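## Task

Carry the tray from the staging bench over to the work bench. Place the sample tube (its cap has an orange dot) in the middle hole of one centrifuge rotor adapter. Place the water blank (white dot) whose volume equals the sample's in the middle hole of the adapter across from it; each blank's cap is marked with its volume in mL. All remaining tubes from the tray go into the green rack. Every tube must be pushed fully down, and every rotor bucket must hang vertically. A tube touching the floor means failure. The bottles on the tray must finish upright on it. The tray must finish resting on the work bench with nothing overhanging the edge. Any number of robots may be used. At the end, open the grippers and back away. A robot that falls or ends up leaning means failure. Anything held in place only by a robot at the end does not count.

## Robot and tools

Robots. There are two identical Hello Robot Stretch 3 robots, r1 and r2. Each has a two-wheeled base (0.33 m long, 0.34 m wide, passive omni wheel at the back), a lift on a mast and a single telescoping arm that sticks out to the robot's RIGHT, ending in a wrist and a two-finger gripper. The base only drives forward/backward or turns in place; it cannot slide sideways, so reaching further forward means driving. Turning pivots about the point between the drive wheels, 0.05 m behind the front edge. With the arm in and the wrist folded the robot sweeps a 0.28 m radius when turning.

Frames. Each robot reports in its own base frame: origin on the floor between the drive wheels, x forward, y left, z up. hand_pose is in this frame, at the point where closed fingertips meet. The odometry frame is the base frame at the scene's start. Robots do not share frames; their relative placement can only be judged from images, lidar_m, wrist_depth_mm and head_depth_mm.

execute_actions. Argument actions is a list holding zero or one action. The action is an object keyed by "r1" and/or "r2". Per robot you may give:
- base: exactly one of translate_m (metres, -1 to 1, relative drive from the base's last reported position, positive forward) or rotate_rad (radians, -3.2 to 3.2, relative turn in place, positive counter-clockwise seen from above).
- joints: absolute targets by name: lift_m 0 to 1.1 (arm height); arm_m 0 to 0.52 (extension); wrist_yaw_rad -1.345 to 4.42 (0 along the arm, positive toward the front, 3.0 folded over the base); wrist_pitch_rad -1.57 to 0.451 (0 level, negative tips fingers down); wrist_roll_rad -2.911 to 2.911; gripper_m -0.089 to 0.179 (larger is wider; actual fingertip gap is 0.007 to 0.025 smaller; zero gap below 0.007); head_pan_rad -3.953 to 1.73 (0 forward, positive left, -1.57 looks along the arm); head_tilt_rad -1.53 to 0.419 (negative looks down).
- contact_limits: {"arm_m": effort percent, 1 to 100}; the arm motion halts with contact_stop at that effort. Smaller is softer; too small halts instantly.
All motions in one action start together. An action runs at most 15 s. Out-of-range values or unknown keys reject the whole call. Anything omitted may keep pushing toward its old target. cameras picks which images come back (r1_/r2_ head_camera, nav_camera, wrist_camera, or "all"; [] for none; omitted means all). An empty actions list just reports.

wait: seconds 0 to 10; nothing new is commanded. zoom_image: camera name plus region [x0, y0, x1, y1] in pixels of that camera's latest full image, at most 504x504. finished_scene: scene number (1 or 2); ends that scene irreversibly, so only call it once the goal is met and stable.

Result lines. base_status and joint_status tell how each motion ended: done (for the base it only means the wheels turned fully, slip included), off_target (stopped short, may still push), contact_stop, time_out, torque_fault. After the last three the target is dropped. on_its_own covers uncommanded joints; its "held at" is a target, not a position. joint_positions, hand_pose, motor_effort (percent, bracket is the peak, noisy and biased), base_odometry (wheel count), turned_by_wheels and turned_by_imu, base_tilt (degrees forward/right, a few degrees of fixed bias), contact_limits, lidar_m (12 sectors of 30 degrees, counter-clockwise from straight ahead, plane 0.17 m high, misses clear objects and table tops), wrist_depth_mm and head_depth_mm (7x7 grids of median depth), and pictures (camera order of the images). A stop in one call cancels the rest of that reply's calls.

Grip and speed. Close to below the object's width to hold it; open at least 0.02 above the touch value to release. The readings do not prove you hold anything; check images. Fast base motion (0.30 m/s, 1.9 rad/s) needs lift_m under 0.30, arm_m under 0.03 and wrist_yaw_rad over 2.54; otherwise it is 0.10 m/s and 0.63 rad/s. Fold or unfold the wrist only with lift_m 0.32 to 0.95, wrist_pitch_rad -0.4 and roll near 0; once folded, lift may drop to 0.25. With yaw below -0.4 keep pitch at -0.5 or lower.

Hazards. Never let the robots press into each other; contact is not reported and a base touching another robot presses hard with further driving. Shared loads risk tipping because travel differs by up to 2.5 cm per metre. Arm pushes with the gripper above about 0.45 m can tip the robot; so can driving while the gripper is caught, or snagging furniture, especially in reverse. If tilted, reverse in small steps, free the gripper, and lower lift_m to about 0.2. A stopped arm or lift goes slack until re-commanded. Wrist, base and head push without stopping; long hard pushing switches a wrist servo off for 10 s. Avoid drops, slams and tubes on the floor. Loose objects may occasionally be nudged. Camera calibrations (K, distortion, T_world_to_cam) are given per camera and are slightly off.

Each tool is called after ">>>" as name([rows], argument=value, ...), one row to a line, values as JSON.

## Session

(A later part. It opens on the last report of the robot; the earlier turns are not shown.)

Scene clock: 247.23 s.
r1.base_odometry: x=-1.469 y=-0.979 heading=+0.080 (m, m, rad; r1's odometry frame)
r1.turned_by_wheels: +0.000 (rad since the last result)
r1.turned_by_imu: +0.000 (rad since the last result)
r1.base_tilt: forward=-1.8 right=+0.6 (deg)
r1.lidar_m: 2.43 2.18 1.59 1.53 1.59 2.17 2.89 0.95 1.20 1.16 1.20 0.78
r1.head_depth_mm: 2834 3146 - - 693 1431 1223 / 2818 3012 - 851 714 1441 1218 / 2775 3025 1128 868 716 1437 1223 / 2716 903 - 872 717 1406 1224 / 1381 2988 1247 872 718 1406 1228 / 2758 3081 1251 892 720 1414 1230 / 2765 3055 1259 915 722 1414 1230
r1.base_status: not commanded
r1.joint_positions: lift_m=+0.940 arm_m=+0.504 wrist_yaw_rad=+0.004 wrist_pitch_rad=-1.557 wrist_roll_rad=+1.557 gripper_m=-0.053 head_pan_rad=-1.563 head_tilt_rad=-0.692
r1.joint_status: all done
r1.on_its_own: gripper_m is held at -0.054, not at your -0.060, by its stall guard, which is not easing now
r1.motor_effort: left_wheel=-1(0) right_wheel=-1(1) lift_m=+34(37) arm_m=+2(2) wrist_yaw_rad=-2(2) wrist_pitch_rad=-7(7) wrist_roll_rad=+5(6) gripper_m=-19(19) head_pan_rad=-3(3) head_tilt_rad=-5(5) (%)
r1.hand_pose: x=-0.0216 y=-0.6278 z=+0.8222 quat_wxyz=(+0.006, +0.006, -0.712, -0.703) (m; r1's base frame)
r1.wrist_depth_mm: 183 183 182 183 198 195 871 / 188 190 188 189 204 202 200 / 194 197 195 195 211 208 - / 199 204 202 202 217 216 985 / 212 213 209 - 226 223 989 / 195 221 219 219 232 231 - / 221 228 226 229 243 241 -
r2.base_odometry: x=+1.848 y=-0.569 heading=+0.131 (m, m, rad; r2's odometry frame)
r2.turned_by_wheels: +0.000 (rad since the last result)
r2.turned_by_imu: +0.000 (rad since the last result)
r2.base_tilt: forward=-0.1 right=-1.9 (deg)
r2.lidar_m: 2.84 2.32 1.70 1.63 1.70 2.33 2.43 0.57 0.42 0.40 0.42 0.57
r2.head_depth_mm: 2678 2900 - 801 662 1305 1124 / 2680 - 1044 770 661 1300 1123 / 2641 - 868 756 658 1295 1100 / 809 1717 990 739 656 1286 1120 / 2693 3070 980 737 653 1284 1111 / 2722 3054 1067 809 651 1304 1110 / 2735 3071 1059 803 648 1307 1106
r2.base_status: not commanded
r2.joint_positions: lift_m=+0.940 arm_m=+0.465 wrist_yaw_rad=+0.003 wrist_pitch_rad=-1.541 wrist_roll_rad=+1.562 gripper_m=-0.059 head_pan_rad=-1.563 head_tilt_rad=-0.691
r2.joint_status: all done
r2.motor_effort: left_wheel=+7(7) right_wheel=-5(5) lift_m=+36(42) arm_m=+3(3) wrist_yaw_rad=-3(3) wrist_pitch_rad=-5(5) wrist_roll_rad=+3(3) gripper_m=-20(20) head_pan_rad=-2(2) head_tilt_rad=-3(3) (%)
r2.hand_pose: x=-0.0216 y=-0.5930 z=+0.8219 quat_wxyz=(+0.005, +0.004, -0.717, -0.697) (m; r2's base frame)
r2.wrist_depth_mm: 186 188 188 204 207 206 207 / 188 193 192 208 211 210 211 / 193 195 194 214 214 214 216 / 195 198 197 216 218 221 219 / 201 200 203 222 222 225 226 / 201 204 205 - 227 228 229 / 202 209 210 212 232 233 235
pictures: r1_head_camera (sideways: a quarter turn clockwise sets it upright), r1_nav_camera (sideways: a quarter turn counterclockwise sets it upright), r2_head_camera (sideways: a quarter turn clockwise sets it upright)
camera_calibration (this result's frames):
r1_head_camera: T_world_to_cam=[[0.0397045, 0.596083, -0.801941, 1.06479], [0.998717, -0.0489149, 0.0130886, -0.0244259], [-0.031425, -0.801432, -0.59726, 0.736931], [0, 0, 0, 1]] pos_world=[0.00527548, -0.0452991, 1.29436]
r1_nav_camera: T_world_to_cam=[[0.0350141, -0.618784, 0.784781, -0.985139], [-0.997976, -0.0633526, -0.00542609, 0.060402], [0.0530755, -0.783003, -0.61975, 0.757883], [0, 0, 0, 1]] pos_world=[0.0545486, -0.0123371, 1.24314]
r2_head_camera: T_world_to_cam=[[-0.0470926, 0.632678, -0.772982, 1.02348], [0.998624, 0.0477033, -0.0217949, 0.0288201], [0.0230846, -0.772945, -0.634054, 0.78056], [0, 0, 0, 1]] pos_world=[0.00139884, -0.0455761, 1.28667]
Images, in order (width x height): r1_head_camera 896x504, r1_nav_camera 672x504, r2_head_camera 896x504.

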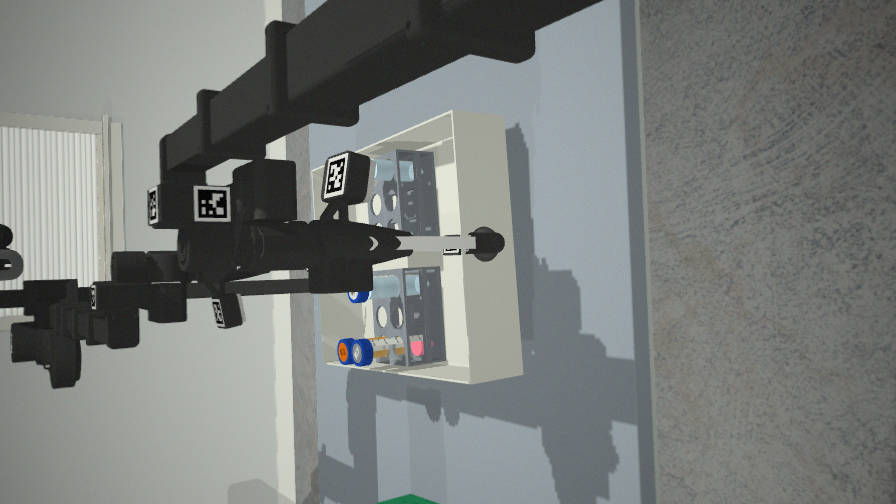

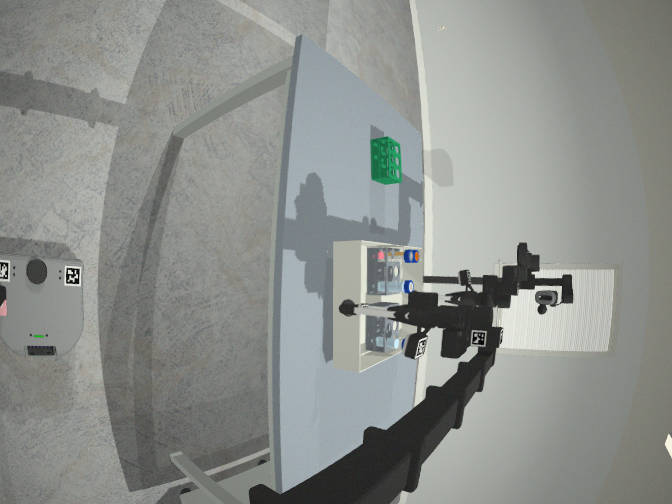

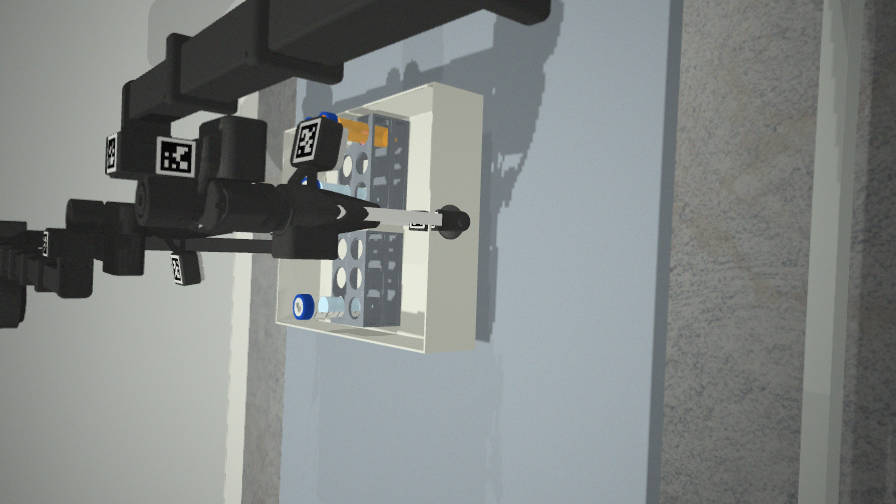

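>>> execute_actions([
  {"r1":{"joints":{"lift_m":0.927}},"r2":{"joints":{"lift_m":0.927}}},
], cameras=[])

>>> execute_actions([
  {"r1":{"joints":{"gripper_m":0.06}},"r2":{"joints":{"gripper_m":0.06}}},
], cameras=[])

>>> execute_actions([
  {"r1":{"joints":{"lift_m":1.0}},"r2":{"joints":{"lift_m":1.0}}},
], cameras=[])

>>> execute_actions([
  {"r1":{"base":{"translate_m":-1.0},"joints":{"arm_m":0.0,"wrist_roll_rad":0,"head_pan_rad":-1.3}},"r2":{"base":{"translate_m":-0.12},"joints":{"arm_m":0.1,"wrist_roll_rad":0,"wrist_pitch_rad":-0.6,"lift_m":1.05}}},
], cameras=["r1_head_camera","r2_head_camera","r1_nav_camera","r2_wrist_camera"])

Scene clock: 256.27 s.
r1.base_odometry: x=-1.469 y=-0.979 heading=+0.080 (m, m, rad; r1's odometry frame)
r1.turned_by_wheels: +0.000 (rad since the last result)
r1.turned_by_imu: +0.000 (rad since the last result)
r1.base_tilt: forward=-1.4 right=+0.7 (deg)
r1.lidar_m: 2.42 2.18 1.59 1.53 1.59 2.17 2.88 0.94 1.20 1.16 1.20 0.78
r1.head_depth_mm: 2823 3124 3317 - 673 1435 1229 / 2809 3059 - 855 714 1434 1225 / 2754 3014 1235 880 716 1434 1223 / 2737 928 - 869 716 1399 1223 / 1384 2943 1253 870 719 1404 1225 / 2716 3067 1259 890 719 1406 1227 / 2728 3066 1264 918 718 1406 1230
r1.base_status: not commanded
r1.joint_positions: lift_m=+0.927 arm_m=+0.504 wrist_yaw_rad=+0.004 wrist_pitch_rad=-1.557 wrist_roll_rad=+1.557 gripper_m=-0.053 head_pan_rad=-1.563 head_tilt_rad=-0.692
r1.joint_status: all done
r1.on_its_own: gripper_m is held at -0.054, not at your -0.060, by its stall guard, which is not easing now
r1.motor_effort: left_wheel=-1(0) right_wheel=-1(1) lift_m=+34(36) arm_m=+2(2) wrist_yaw_rad=-2(2) wrist_pitch_rad=-7(7) wrist_roll_rad=+5(6) gripper_m=-20(21) head_pan_rad=-3(2) head_tilt_rad=-5(4) (%)
r1.hand_pose: x=-0.0216 y=-0.6278 z=+0.8092 quat_wxyz=(+0.006, +0.006, -0.712, -0.703) (m; r1's base frame)
r1.wrist_depth_mm: 183 184 182 183 185 183 185 / 188 190 188 188 192 190 189 / 193 197 195 196 197 195 194 / 197 204 202 203 204 202 951 / 211 212 210 - 212 209 - / 195 220 218 220 219 217 - / 223 228 227 227 228 226 -
r2.base_odometry: x=+1.848 y=-0.569 heading=+0.131 (m, m, rad; r2's odometry frame)
r2.turned_by_wheels: +0.000 (rad since the last result)
r2.turned_by_imu: +0.000 (rad since the last result)
r2.base_tilt: forward=-0.1 right=-1.9 (deg)
r2.lidar_m: 2.85 2.31 1.70 1.64 1.70 2.33 2.43 0.57 0.42 0.40 0.42 0.57
r2.head_depth_mm: 2657 2917 - 801 646 1306 1126 / 2674 - 1045 770 661 1298 1124 / 2647 - 998 752 659 1288 1096 / 857 1733 1014 751 655 1292 1114 / 2703 3030 1011 761 654 1289 1113 / 2712 3043 1068 809 649 1314 1109 / 2693 3076 1060 805 647 1306 1110
r2.base_status: not commanded
r2.joint_positions: lift_m=+0.927 arm_m=+0.465 wrist_yaw_rad=+0.003 wrist_pitch_rad=-1.541 wrist_roll_rad=+1.562 gripper_m=-0.059 head_pan_rad=-1.563 head_tilt_rad=-0.691
r2.joint_status: all done
r2.motor_effort: left_wheel=+6(7) right_wheel=-5(5) lift_m=+35(37) arm_m=+3(3) wrist_yaw_rad=-3(2) wrist_pitch_rad=-5(5) wrist_roll_rad=+3(3) gripper_m=-20(20) head_pan_rad=-2(2) head_tilt_rad=-3(3) (%)
r2.hand_pose: x=-0.0216 y=-0.5930 z=+0.8089 quat_wxyz=(+0.005, +0.004, -0.717, -0.697) (m; r2's base frame)
r2.wrist_depth_mm: 187 188 188 191 194 196 195 / 189 192 191 196 199 198 198 / 193 195 196 200 200 202 202 / 194 199 199 205 206 206 206 / 201 202 201 209 209 212 210 / 200 206 206 - 215 214 215 / 203 209 210 213 219 218 221
pictures: none
No camera images: the call's "cameras" was empty. Leave "cameras" out to get every camera's image.

Scene clock: 257.93 s.
r1.base_odometry: x=-1.469 y=-0.979 heading=+0.080 (m, m, rad; r1's odometry frame)
r1.turned_by_wheels: +0.000 (rad since the last result)
r1.turned_by_imu: +0.000 (rad since the last result)
r1.base_tilt: forward=-1.6 right=+0.6 (deg)
r1.lidar_m: 2.42 2.18 1.59 1.53 1.59 2.17 2.89 0.95 1.21 1.16 1.20 0.78
r1.head_depth_mm: 2800 3110 3302 - 683 1438 1217 / 2823 3082 - 859 713 1440 1226 / 2809 2958 1244 872 716 1436 1221 / 2789 936 - 876 717 1407 1223 / 1392 2970 1255 875 717 1405 1224 / 2736 3025 1255 890 720 1407 1227 / 2750 3062 1254 918 719 1414 1232
r1.base_status: not commanded
r1.joint_positions: lift_m=+0.927 arm_m=+0.504 wrist_yaw_rad=+0.003 wrist_pitch_rad=-1.563 wrist_roll_rad=+1.566 gripper_m=+0.060 head_pan_rad=-1.563 head_tilt_rad=-0.692
r1.joint_status: all done
r1.motor_effort: left_wheel=-2(2) right_wheel=+0(1) lift_m=+33(34) arm_m=+2(2) wrist_yaw_rad=-2(2) wrist_pitch_rad=-4(8) wrist_roll_rad=+2(5) gripper_m=-1(80) head_pan_rad=-2(2) head_tilt_rad=-7(6) (%)
r1.hand_pose: x=-0.0216 y=-0.6265 z=+0.8093 quat_wxyz=(+0.003, +0.002, -0.710, -0.705) (m; r1's base frame)
r1.wrist_depth_mm: 188 189 188 188 187 185 185 / 193 196 195 193 193 191 188 / 198 202 200 199 199 197 195 / 203 210 207 206 206 203 963 / 216 217 214 213 212 210 970 / 197 225 224 220 222 217 - / 208 233 231 228 229 228 -
r2.base_odometry: x=+1.848 y=-0.569 heading=+0.131 (m, m, rad; r2's odometry frame)
r2.turned_by_wheels: +0.000 (rad since the last result)
r2.turned_by_imu: +0.000 (rad since the last result)
r2.base_tilt: forward=+0.0 right=-2.1 (deg)
r2.lidar_m: 2.85 2.33 1.70 1.64 1.70 2.33 2.43 0.57 0.42 0.40 0.42 0.57
r2.head_depth_mm: 2660 2931 - 801 648 1298 1127 / 2660 - 1049 769 662 1301 1123 / 2650 - 1000 751 659 1288 1101 / 865 1695 1026 752 655 1289 1114 / 2719 3054 1024 759 654 1312 1118 / 2717 3067 1064 810 651 1307 1104 / 2716 3085 1055 804 648 1305 1107
r2.base_status: not commanded
r2.joint_positions: lift_m=+0.927 arm_m=+0.465 wrist_yaw_rad=+0.002 wrist_pitch_rad=-1.540 wrist_roll_rad=+1.565 gripper_m=+0.060 head_pan_rad=-1.563 head_tilt_rad=-0.691
r2.joint_status: all done
r2.motor_effort: left_wheel=+5(7) right_wheel=-4(5) lift_m=+35(35) arm_m=+3(3) wrist_yaw_rad=-2(2) wrist_pitch_rad=-5(6) wrist_roll_rad=+2(3) gripper_m=+1(79) head_pan_rad=-3(2) head_tilt_rad=-2(3) (%)
r2.hand_pose: x=-0.0216 y=-0.5932 z=+0.8089 quat_wxyz=(+0.003, +0.002, -0.718, -0.696) (m; r2's base frame)
r2.wrist_depth_mm: 188 191 192 193 196 196 194 / 192 194 196 198 198 199 198 / 196 199 198 201 202 202 201 / 198 203 203 204 205 207 206 / 205 208 206 208 209 210 212 / 205 213 - 215 - 217 216 / 210 217 216 218 219 219 220
pictures: none
No camera images: the call's "cameras" was empty. Leave "cameras" out to get every camera's image.

Scene clock: 259.43 s.
r1.base_odometry: x=-1.469 y=-0.979 heading=+0.080 (m, m, rad; r1's odometry frame)
r1.turned_by_wheels: +0.000 (rad since the last result)
r1.turned_by_imu: +0.000 (rad since the last result)
r1.base_tilt: forward=-1.7 right=+0.7 (deg)
r1.lidar_m: 2.43 2.19 1.59 1.53 1.59 2.16 2.90 0.95 1.20 1.16 1.20 0.78
r1.head_depth_mm: 2837 - 1146 904 714 1432 1221 / 2759 - 1242 871 714 1434 1223 / 2739 3238 1080 871 715 1435 1224 / 2721 - 1073 874 716 1406 1223 / 882 2959 1245 876 718 1407 1226 / 2741 3093 1260 892 720 1409 1227 / 2754 3054 1267 915 721 1413 1228
r1.base_status: not commanded
r1.joint_positions: lift_m=+1.000 arm_m=+0.504 wrist_yaw_rad=+0.003 wrist_pitch_rad=-1.563 wrist_roll_rad=+1.566 gripper_m=+0.060 head_pan_rad=-1.563 head_tilt_rad=-0.692
r1.joint_status: all done
r1.motor_effort: left_wheel=-2(2) right_wheel=+0(1) lift_m=+40(43) arm_m=+2(2) wrist_yaw_rad=-2(2) wrist_pitch_rad=-4(4) wrist_roll_rad=+1(2) gripper_m=+1(0) head_pan_rad=-3(3) head_tilt_rad=-6(4) (%)
r1.hand_pose: x=-0.0216 y=-0.6263 z=+0.8821 quat_wxyz=(+0.003, +0.002, -0.709, -0.705) (m; r1's base frame)
r1.wrist_depth_mm: 201 256 256 253 255 252 933 / 211 264 265 262 261 260 - / 218 271 273 274 272 269 - / 254 286 279 279 278 282 - / 235 264 292 290 288 - - / 205 278 307 301 303 - - / 250 284 307 311 312 - -
r2.base_odometry: x=+1.848 y=-0.569 heading=+0.131 (m, m, rad; r2's odometry frame)
r2.turned_by_wheels: +0.000 (rad since the last result)
r2.turned_by_imu: +0.000 (rad since the last result)
r2.base_tilt: forward=-0.2 right=-2.0 (deg)
r2.lidar_m: 2.85 2.32 1.70 1.63 1.70 2.32 2.43 0.57 0.42 0.40 0.42 0.57
r2.head_depth_mm: 2580 - 1102 830 663 1297 1125 / 2577 3068 1031 770 660 1302 1120 / 2566 - 1012 752 660 1290 1100 / 773 2972 1024 751 655 1287 1114 / 2727 3046 1025 760 651 1311 1113 / 2703 3001 1068 808 652 1313 1111 / 2745 3081 1061 802 649 1300 1107
r2.base_status: not commanded
r2.joint_positions: lift_m=+1.000 arm_m=+0.465 wrist_yaw_rad=+0.002 wrist_pitch_rad=-1.540 wrist_roll_rad=+1.565 gripper_m=+0.060 head_pan_rad=-1.563 head_tilt_rad=-0.691
r2.joint_status: all done
r2.motor_effort: left_wheel=+5(5) right_wheel=-3(3) lift_m=+46(47) arm_m=+3(3) wrist_yaw_rad=-1(1) wrist_pitch_rad=-5(5) wrist_roll_rad=+2(3) gripper_m=+1(1) head_pan_rad=-2(2) head_tilt_rad=-3(4) (%)
r2.hand_pose: x=-0.0216 y=-0.5930 z=+0.8816 quat_wxyz=(+0.003, +0.002, -0.718, -0.697) (m; r2's base frame)
r2.wrist_depth_mm: 202 250 260 262 263 264 265 / 208 265 264 265 268 268 273 / 212 265 271 272 272 274 276 / 217 273 276 279 280 276 - / 247 281 278 285 286 288 - / 225 282 - 290 - 291 - / 259 271 293 294 295 296 -
pictures: none
No camera images: the call's "cameras" was empty. Leave "cameras" out to get every camera's image.

Scene clock: 270.43 s.
r1.base_odometry: x=-2.466 y=-1.058 heading=+0.080 (m, m, rad; r1's odometry frame)
r1.turned_by_wheels: +0.000 (rad since the last result)
r1.turned_by_imu: -0.004 (rad since the last result)
r1.base_tilt: forward=-1.8 right=+0.6 (deg)
r1.lidar_m: 4.43 2.18 1.59 1.53 1.58 1.97 1.89 0.69 0.50 0.48 0.54 1.64
r1.head_depth_mm: 2653 2851 1062 913 - - - / 2747 3028 3027 1272 999 867 - / 2779 3101 3031 2131 1680 1398 1150 / 2831 3136 1253 949 1558 1404 1200 / 2916 3247 1253 912 740 1376 1204 / 2959 3348 1258 915 768 1446 1226 / 3039 3404 1264 915 769 1450 1227
r1.base_status: done
r1.joint_positions: lift_m=+1.000 arm_m=+0.002 wrist_yaw_rad=+0.002 wrist_pitch_rad=-1.567 wrist_roll_rad=+0.001 gripper_m=+0.060 head_pan_rad=-1.307 head_tilt_rad=-0.692
r1.joint_status: all done
joint sent to its limit — the command would take r1.arm_m past its lower limit, so that joint was sent only as far as its limit.
r1.motor_effort: left_wheel=-2(7) right_wheel=+1(2) lift_m=+41(41) arm_m=-4(5) wrist_yaw_rad=-2(2) wrist_pitch_rad=-2(4) wrist_roll_rad=-1(1) gripper_m=-1(1) head_pan_rad=+3(19) head_tilt_rad=-4(5) (%)
r1.hand_pose: x=-0.0217 y=-0.1240 z=+0.8821 quat_wxyz=(+0.501, +0.499, -0.500, -0.499) (m; r1's base frame)
r1.wrist_depth_mm: 971 985 967 990 968 976 960 / - - - - - 996 991 / - - - - - - - / - - - - - - - / - - - - - - - / - - - - - - - / - - - - - - -
r2.base_odometry: x=+1.729 y=-0.585 heading=+0.132 (m, m, rad; r2's odometry frame)
r2.turned_by_wheels: +0.000 (rad since the last result)
r2.turned_by_imu: +0.000 (rad since the last result)
r2.base_tilt: forward=-0.1 right=-1.8 (deg)
r2.lidar_m: 1.85 2.32 1.70 1.64 1.71 2.33 2.31 0.57 0.42 0.40 0.42 0.57
r2.head_depth_mm: - - - 801 664 1298 1124 / 2598 - - 797 660 1297 1123 / 2589 - - 752 658 1290 1100 / 2684 2998 1027 757 655 1289 1113 / 2720 3047 1019 759 653 1316 1110 / 2714 3060 1018 757 651 1309 1109 / 2728 3112 1057 778 649 1310 1110
r2.base_status: done
r2.joint_positions: lift_m=+1.050 arm_m=+0.100 wrist_yaw_rad=+0.001 wrist_pitch_rad=-0.619 wrist_roll_rad=+0.003 gripper_m=+0.060 head_pan_rad=-1.563 head_tilt_rad=-0.691
r2.joint_status: all done
r2.motor_effort: left_wheel=+4(4) right_wheel=-2(8) lift_m=+45(48) arm_m=-4(4) wrist_yaw_rad=-1(2) wrist_pitch_rad=+11(12) wrist_roll_rad=+0(2) gripper_m=+1(1) head_pan_rad=-2(2) head_tilt_rad=-3(3) (%)
r2.hand_pose: x=-0.0214 y=-0.4402 z=+1.0202 quat_wxyz=(+0.673, +0.215, -0.674, -0.216) (m; r2's base frame)
r2.wrist_depth_mm: - - - - - - - / 799 - - - - - - / 662 642 651 670 717 705 - / 554 530 537 550 574 535 624 / 476 432 497 469 516 511 508 / 426 425 - 428 - 441 439 / 372 377 380 387 380 392 397
pictures: r1_head_camera (sideways: a quarter turn clockwise sets it upright), r1_nav_camera (sideways: a quarter turn counterclockwise sets it upright), r2_head_camera (sideways: a quarter turn clockwise sets it upright), r2_wrist_camera
camera_calibration (this result's frames):
r1_head_camera: T_world_to_cam=[[-0.11278, 0.586662, -0.801941, 1.06572], [0.978466, 0.205991, 0.0130886, -0.0243023], [0.172871, -0.783196, -0.59726, 0.735685], [0, 0, 0, 1]] pos_world=[0.0167918, -0.044027, 1.29436]
r1_nav_camera: T_world_to_cam=[[0.190813, -0.589669, 0.784781, -0.98609], [-0.949275, -0.3144, -0.00542609, 0.0601049], [0.249935, -0.743937, -0.61975, 0.756682], [0, 0, 0, 1]] pos_world=[0.0560934, 0.000354456, 1.24314]
r2_head_camera: T_world_to_cam=[[-0.0470925, 0.632678, -0.772982, 1.02348], [0.998624, 0.047703, -0.0217949, 0.0288201], [0.0230845, -0.772944, -0.634054, 0.78056], [0, 0, 0, 1]] pos_world=[0.00139883, -0.0455761, 1.28667]
r2_wrist_camera: T_world_to_cam=[[-0.999661, 0.0255125, 0.00524807, -0.0147639], [0.013534, 0.680929, -0.732224, 1.08703], [-0.0222544, -0.731905, -0.681043, 0.53121], [0, 0, 0, 1]] pos_world=[-0.017649, -0.351019, 1.15781]
Images, in order (width x height): r1_head_camera 896x504, r1_nav_camera 672x504, r2_head_camera 896x504, r2_wrist_camera 644x364.

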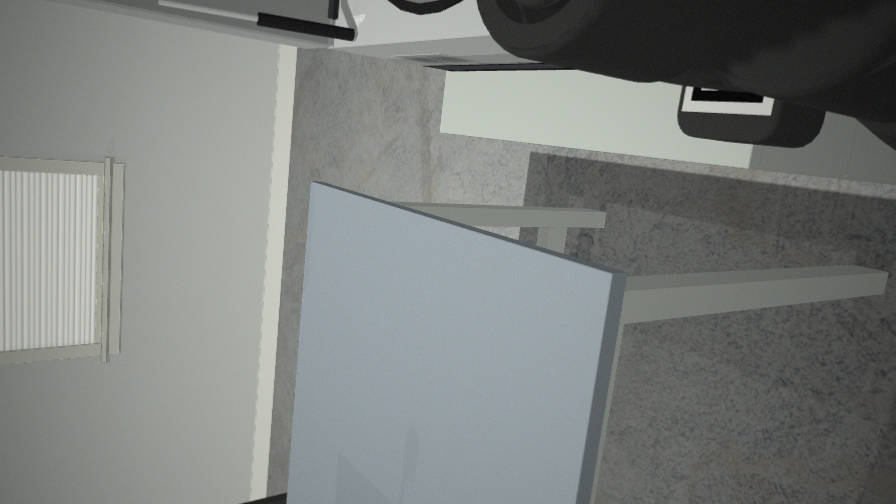

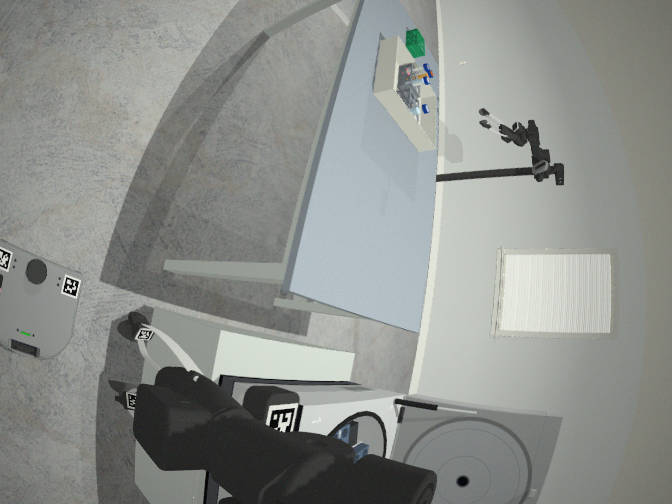

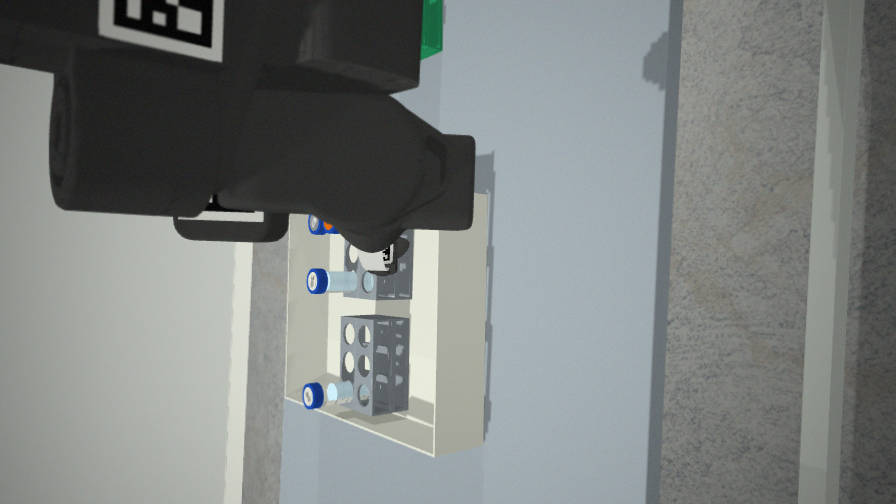

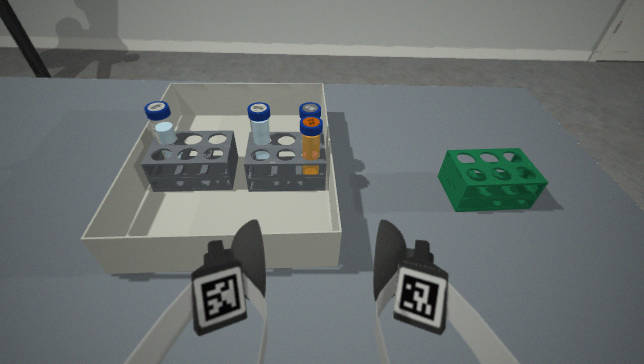

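>>> execute_actions([
  {"r1":{"base":{"translate_m":-0.3},"joints":{"lift_m":1.09,"arm_m":0.5,"head_pan_rad":-1.57,"head_tilt_rad":-0.6}},"r2":{"base":{"translate_m":0.05},"joints":{"arm_m":0.28,"lift_m":1.0}}},
], cameras=["r1_head_camera","r1_wrist_camera","r1_nav_camera","r2_wrist_camera"])

>>> zoom_image(camera="r2_wrist_camera", region=[100,60,460,260])

Scene clock: 278.37 s.
r1.base_odometry: x=-2.765 y=-1.082 heading=+0.080 (m, m, rad; r1's odometry frame)
r1.turned_by_wheels: +0.000 (rad since the last result)
r1.turned_by_imu: -0.001 (rad since the last result)
r1.base_tilt: forward=-1.6 right=+0.6 (deg)
r1.lidar_m: 1.97 2.18 1.59 1.53 1.57 1.64 1.58 1.65 0.50 0.48 0.50 1.65
r1.head_depth_mm: - 3030 3288 2285 717 714 796 / - 986 1085 1004 718 707 788 / 871 996 1092 1049 715 703 779 / 870 - 1120 1031 715 699 775 / 885 973 1080 1046 724 697 771 / 881 984 1109 1016 727 695 767 / 2730 2984 3248 2566 1461 866 781
r1.base_status: done
r1.joint_positions: lift_m=+1.090 arm_m=+0.500 wrist_yaw_rad=+0.001 wrist_pitch_rad=-1.567 wrist_roll_rad=+0.001 gripper_m=+0.060 head_pan_rad=-1.563 head_tilt_rad=-0.606
r1.joint_status: all done
r1.motor_effort: left_wheel=-2(5) right_wheel=+1(3) lift_m=+41(42) arm_m=+5(6) wrist_yaw_rad=-1(2) wrist_pitch_rad=-2(2) wrist_roll_rad=-1(0) gripper_m=-1(0) head_pan_rad=-3(18) head_tilt_rad=+4(18) (%)
r1.hand_pose: x=-0.0217 y=-0.6216 z=+0.9721 quat_wxyz=(+0.501, +0.499, -0.501, -0.499) (m; r1's base frame)
r1.wrist_depth_mm: - 309 342 357 358 359 312 / - 314 374 369 361 366 307 / - 322 384 381 374 375 312 / 638 330 333 425 403 328 322 / - 343 339 336 333 339 336 / - - - - - - - / - - - - - - -
r2.base_odometry: x=+1.778 y=-0.578 heading=+0.132 (m, m, rad; r2's odometry frame)
r2.turned_by_wheels: +0.000 (rad since the last result)
r2.turned_by_imu: +0.000 (rad since the last result)
r2.base_tilt: forward=-0.2 right=-2.0 (deg)
r2.lidar_m: 1.85 2.32 1.70 1.64 1.70 2.32 2.36 0.57 0.42 0.40 0.42 0.57
r2.head_depth_mm: 2592 - 1104 824 665 1309 1127 / 2580 - 1044 825 661 1296 1122 / 2655 - 904 753 659 1292 1099 / 2677 3016 1014 756 655 1297 1115 / 2710 3051 1020 756 653 1311 1114 / 2709 3053 1064 757 651 1314 1112 / 2746 3090 1062 805 649 1311 1105
r2.base_status: done
r2.joint_positions: lift_m=+1.000 arm_m=+0.280 wrist_yaw_rad=+0.001 wrist_pitch_rad=-0.618 wrist_roll_rad=+0.003 gripper_m=+0.060 head_pan_rad=-1.563 head_tilt_rad=-0.691
r2.joint_status: all done
r2.motor_effort: left_wheel=+3(10) right_wheel=-2(3) lift_m=+31(36) arm_m=+4(4) wrist_yaw_rad=+0(1) wrist_pitch_rad=+11(11) wrist_roll_rad=-1(1) gripper_m=+0(1) head_pan_rad=-2(2) head_tilt_rad=-4(2) (%)
r2.hand_pose: x=-0.0214 y=-0.6193 z=+0.9708 quat_wxyz=(+0.673, +0.215, -0.674, -0.216) (m; r2's base frame)
r2.wrist_depth_mm: - - - - - - - / - - - - - - - / 575 560 529 525 597 619 623 / 477 397 476 382 507 524 526 / 419 366 372 371 434 427 383 / 352 368 - 377 - 383 369 / 305 330 325 335 331 344 342
pictures: r1_head_camera (sideways: a quarter turn clockwise sets it upright), r1_nav_camera (sideways: a quarter turn counterclockwise sets it upright), r1_wrist_camera, r2_wrist_camera
camera_calibration (this result's frames):
r1_head_camera: T_world_to_cam=[[0.0402294, 0.524994, -0.850155, 1.12765], [0.998708, -0.0475574, 0.0178909, -0.0306796], [-0.0310386, -0.849776, -0.526229, 0.644517], [0, 0, 0, 1]] pos_world=[0.00528019, -0.0457738, 1.29839]
r1_nav_camera: T_world_to_cam=[[0.0345004, -0.549081, 0.835057, -1.05068], [-0.997973, -0.0636368, -0.000612325, 0.0541353], [0.0534766, -0.833343, -0.550164, 0.667353], [0, 0, 0, 1]] pos_world=[0.0545868, -0.0173304, 1.24456]
r1_wrist_camera: T_world_to_cam=[[-0.999, -0.0422818, -0.0145638, -0.0373079], [-0.0443188, 0.979582, 0.1961, 0.442474], [0.00597502, 0.196549, -0.980476, 1.2393], [0, 0, 0, 1]] pos_world=[-0.0250655, -0.678602, 1.12779]
r2_wrist_camera: T_world_to_cam=[[-0.999656, 0.0257062, 0.00523398, -0.00983633], [0.0136644, 0.680538, -0.732585, 1.17294], [-0.0223939, -0.732261, -0.680655, 0.365784], [0, 0, 0, 1]] pos_world=[-0.0176692, -0.53013, 1.1083]
Images, in order (width x height): r1_head_camera 896x504, r1_nav_camera 672x504, r1_wrist_camera 644x364, r2_wrist_camera 644x364.

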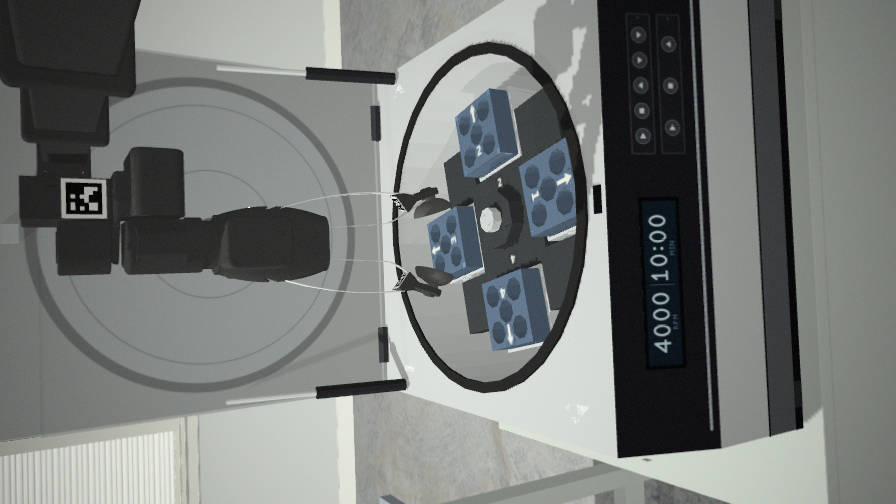

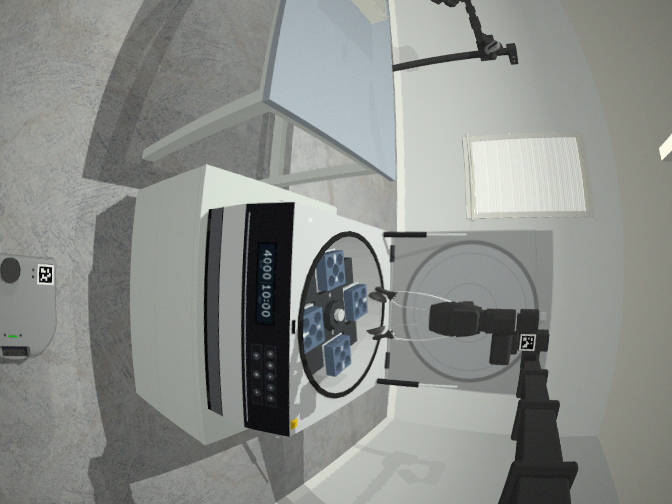

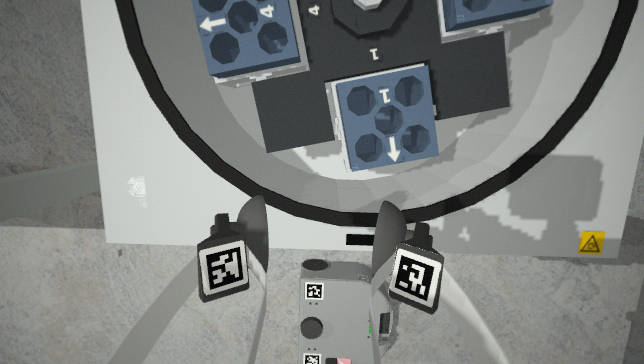

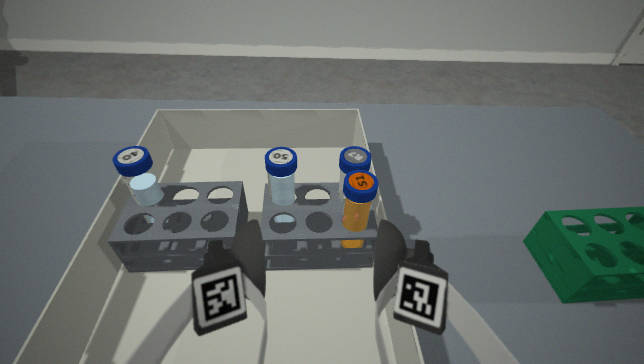

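Region (100, 60, 460, 260) of r2_wrist_camera's 644x364 image, scaled by 1.400.

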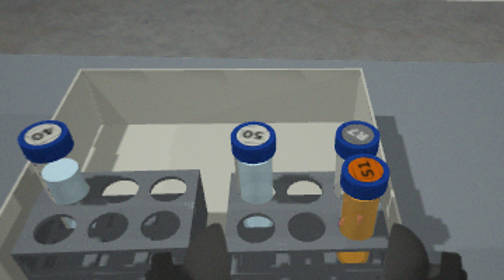

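>>> execute_actions([
  {"r1":{"base":{"rotate_rad":-0.1},"joints":{"arm_m":0.2,"wrist_pitch_rad":-1.0,"lift_m":1.05}},"r2":{"base":{"translate_m":0.198},"joints":{"arm_m":0.47,"lift_m":0.96}}},
], cameras=["r2_wrist_camera"])

>>> execute_actions([
  {"r1":{"base":{"translate_m":1.0}},"r2":{"joints":{"lift_m":0.91}}},
], cameras=["r2_wrist_camera","r2_head_camera"])

Scene clock: 300.17 s.
r1.base_odometry: x=-2.765 y=-1.082 heading=-0.020 (m, m, rad; r1's odometry frame)
r1.turned_by_wheels: -0.100 (rad since the last result)
r1.turned_by_imu: -0.102 (rad since the last result)
r1.base_tilt: forward=-1.6 right=+0.7 (deg)
r1.lidar_m: 1.97 2.44 1.64 1.52 1.55 1.71 1.59 1.61 0.52 0.48 0.49 0.70
r1.head_depth_mm: 2896 - 3239 2504 743 768 850 / 2821 - - 989 720 735 824 / 907 - - 1014 702 718 802 / 897 961 1074 - 699 706 779 / 885 972 1073 1064 719 694 765 / 873 959 1058 1035 728 684 752 / 862 947 1099 1129 729 673 744
r1.base_status: done
r1.joint_positions: lift_m=+1.050 arm_m=+0.200 wrist_yaw_rad=+0.001 wrist_pitch_rad=-1.010 wrist_roll_rad=+0.001 gripper_m=+0.060 head_pan_rad=-1.563 head_tilt_rad=-0.606
r1.joint_status: all done
r1.motor_effort: left_wheel=+1(5) right_wheel=-2(6) lift_m=+29(34) arm_m=-4(6) wrist_yaw_rad=-1(1) wrist_pitch_rad=+5(5) wrist_roll_rad=+0(0) gripper_m=+1(1) head_pan_rad=-3(2) head_tilt_rad=+3(3) (%)
r1.hand_pose: x=-0.0215 y=-0.4612 z=+0.9591 quat_wxyz=(+0.619, +0.342, -0.619, -0.342) (m; r1's base frame)
r1.wrist_depth_mm: - 447 491 486 491 436 - / - 393 458 443 460 396 - / - 361 430 413 366 365 - / - 344 348 350 355 367 - / - 392 397 426 422 576 - / - 559 - - - - - / - - - - - - -
r2.base_odometry: x=+1.975 y=-0.552 heading=+0.132 (m, m, rad; r2's odometry frame)
r2.turned_by_wheels: +0.000 (rad since the last result)
r2.turned_by_imu: -0.001 (rad since the last result)
r2.base_tilt: forward=-0.1 right=-2.0 (deg)
r2.lidar_m: 2.72 2.32 1.70 1.64 1.70 2.32 2.55 0.57 0.42 0.40 0.42 0.57
r2.head_depth_mm: 2660 - 889 748 663 1302 1123 / 2605 3112 1006 745 661 1300 1122 / 2632 - 1004 746 658 1292 1096 / 2672 3052 1030 814 656 1288 1117 / 2698 3043 1071 813 653 1316 1109 / 2718 3046 1064 808 649 1311 1110 / 2715 3080 1057 803 648 1313 1108
r2.base_status: done
r2.joint_positions: lift_m=+0.960 arm_m=+0.470 wrist_yaw_rad=+0.001 wrist_pitch_rad=-0.618 wrist_roll_rad=+0.003 gripper_m=+0.060 head_pan_rad=-1.563 head_tilt_rad=-0.691
r2.joint_status: all done
r2.motor_effort: left_wheel=+3(10) right_wheel=-2(4) lift_m=+30(30) arm_m=+3(4) wrist_yaw_rad=-1(0) wrist_pitch_rad=+11(11) wrist_roll_rad=-1(0) gripper_m=+1(1) head_pan_rad=-2(3) head_tilt_rad=-3(3) (%)
r2.hand_pose: x=-0.0214 y=-0.8094 z=+0.9308 quat_wxyz=(+0.673, +0.215, -0.674, -0.216) (m; r2's base frame)
r2.wrist_depth_mm: - - - - - - - / - - - - - - - / - - - - - - - / 431 428 433 358 376 382 460 / 363 371 384 375 383 386 343 / 324 322 - 331 - 335 288 / 291 291 286 185 255 238 196
pictures: r2_wrist_camera
camera_calibration (this result's frames):
r2_wrist_camera: T_world_to_cam=[[-0.999655, 0.0257336, 0.00523019, -0.00472178], [0.0136825, 0.68043, -0.732686, 1.27299], [-0.0224134, -0.732361, -0.680547, 0.199249], [0, 0, 0, 1]] pos_world=[-0.017672, -0.720135, 1.06832]
Images, in order (width x height): r2_wrist_camera 644x364.

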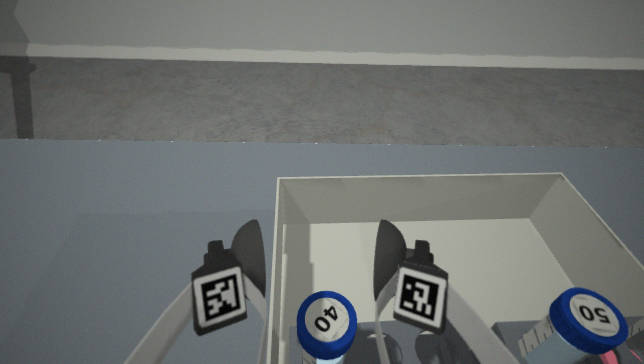

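Scene clock: 311.13 s.
r1.base_odometry: x=-1.766 y=-1.102 heading=-0.020 (m, m, rad; r1's odometry frame)
r1.turned_by_wheels: +0.000 (rad since the last result)
r1.turned_by_imu: +0.000 (rad since the last result)
r1.base_tilt: forward=-1.7 right=+0.7 (deg)
r1.lidar_m: 2.71 2.61 1.75 1.63 1.66 2.10 2.59 0.65 0.64 1.06 1.07 0.99
r1.head_depth_mm: 2809 - 3319 1035 783 629 1278 / 2756 - - 1020 787 632 1244 / 2755 - - 1043 761 631 1226 / 2732 2908 3144 - 763 633 1226 / 2657 2893 3176 1053 792 635 1206 / 2590 2856 3153 1060 794 637 1206 / 1329 1395 800 959 764 639 574
r1.base_status: done
r1.joint_positions: lift_m=+1.050 arm_m=+0.200 wrist_yaw_rad=+0.001 wrist_pitch_rad=-1.010 wrist_roll_rad=+0.001 gripper_m=+0.060 head_pan_rad=-1.563 head_tilt_rad=-0.606
r1.joint_status: not commanded
r1.motor_effort: left_wheel=+1(5) right_wheel=-2(3) lift_m=+29(29) arm_m=-4(4) wrist_yaw_rad=-1(1) wrist_pitch_rad=+5(5) wrist_roll_rad=-1(0) gripper_m=+1(0) head_pan_rad=-3(3) head_tilt_rad=+4(4) (%)
r1.hand_pose: x=-0.0215 y=-0.4612 z=+0.9591 quat_wxyz=(+0.619, +0.342, -0.619, -0.342) (m; r1's base frame)
r1.wrist_depth_mm: 322 419 470 473 478 479 477 / 391 407 443 443 449 445 444 / 412 404 412 414 414 418 419 / 385 377 392 390 388 394 391 / 362 364 370 368 373 369 374 / 347 347 343 348 345 348 349 / 326 328 330 331 335 340 -
r2.base_odometry: x=+1.975 y=-0.552 heading=+0.132 (m, m, rad; r2's odometry frame)
r2.turned_by_wheels: +0.000 (rad since the last result)
r2.turned_by_imu: +0.000 (rad since the last result)
r2.base_tilt: forward=-0.1 right=-2.0 (deg)
r2.lidar_m: 2.72 2.32 1.70 1.64 1.70 2.32 2.55 0.57 0.42 0.40 0.42 0.57
r2.head_depth_mm: 2659 2952 - - 645 1299 1123 / 2667 2910 974 746 660 1294 1121 / 2672 - 991 744 658 1293 1098 / 2686 3039 1029 816 653 1293 1116 / 1399 2910 1072 813 653 1313 1115 / 2685 3052 1066 808 650 1312 1110 / 2742 3077 1059 806 649 1307 1106
r2.base_status: not commanded
r2.joint_positions: lift_m=+0.910 arm_m=+0.470 wrist_yaw_rad=+0.001 wrist_pitch_rad=-0.618 wrist_roll_rad=+0.003 gripper_m=+0.060 head_pan_rad=-1.563 head_tilt_rad=-0.691
r2.joint_status: all done
r2.motor_effort: left_wheel=+4(3) right_wheel=-2(2) lift_m=+31(31) arm_m=+4(4) wrist_yaw_rad=+0(0) wrist_pitch_rad=+10(10) wrist_roll_rad=+0(0) gripper_m=+1(1) head_pan_rad=-3(3) head_tilt_rad=-3(3) (%)
r2.hand_pose: x=-0.0214 y=-0.8094 z=+0.8808 quat_wxyz=(+0.673, +0.215, -0.674, -0.216) (m; r2's base frame)
r2.wrist_depth_mm: - - - - - - - / - - - - - - - / 421 429 432 440 447 455 469 / 359 364 365 340 349 353 323 / 307 310 317 314 324 322 311 / 271 274 - 148 - 282 173 / 243 245 240 181 190 210 189
pictures: r2_head_camera (sideways: a quarter turn clockwise sets it upright), r2_wrist_camera
camera_calibration (this result's frames):
r2_head_camera: T_world_to_cam=[[-0.0470809, 0.63268, -0.772981, 1.02347], [0.998625, 0.0476847, -0.0217948, 0.02882], [0.0230703, -0.772944, -0.634055, 0.780562], [0, 0, 0, 1]] pos_world=[0.00139799, -0.045576, 1.28667]
r2_wrist_camera: T_world_to_cam=[[-0.999655, 0.0257336, 0.00523011, -0.00446011], [0.0136826, 0.68043, -0.732686, 1.23635], [-0.0224134, -0.732361, -0.680547, 0.165218], [0, 0, 0, 1]] pos_world=[-0.017672, -0.720136, 1.01832]
Images, in order (width x height): r2_head_camera 896x504, r2_wrist_camera 644x364.

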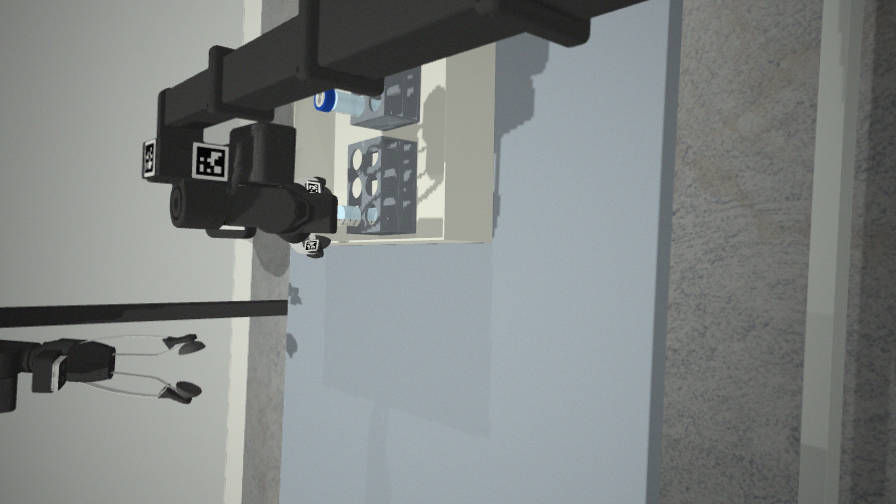

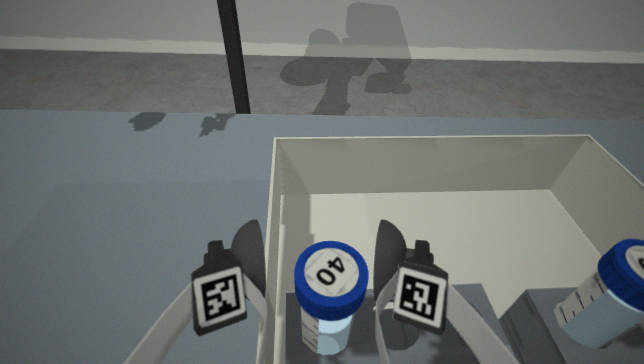

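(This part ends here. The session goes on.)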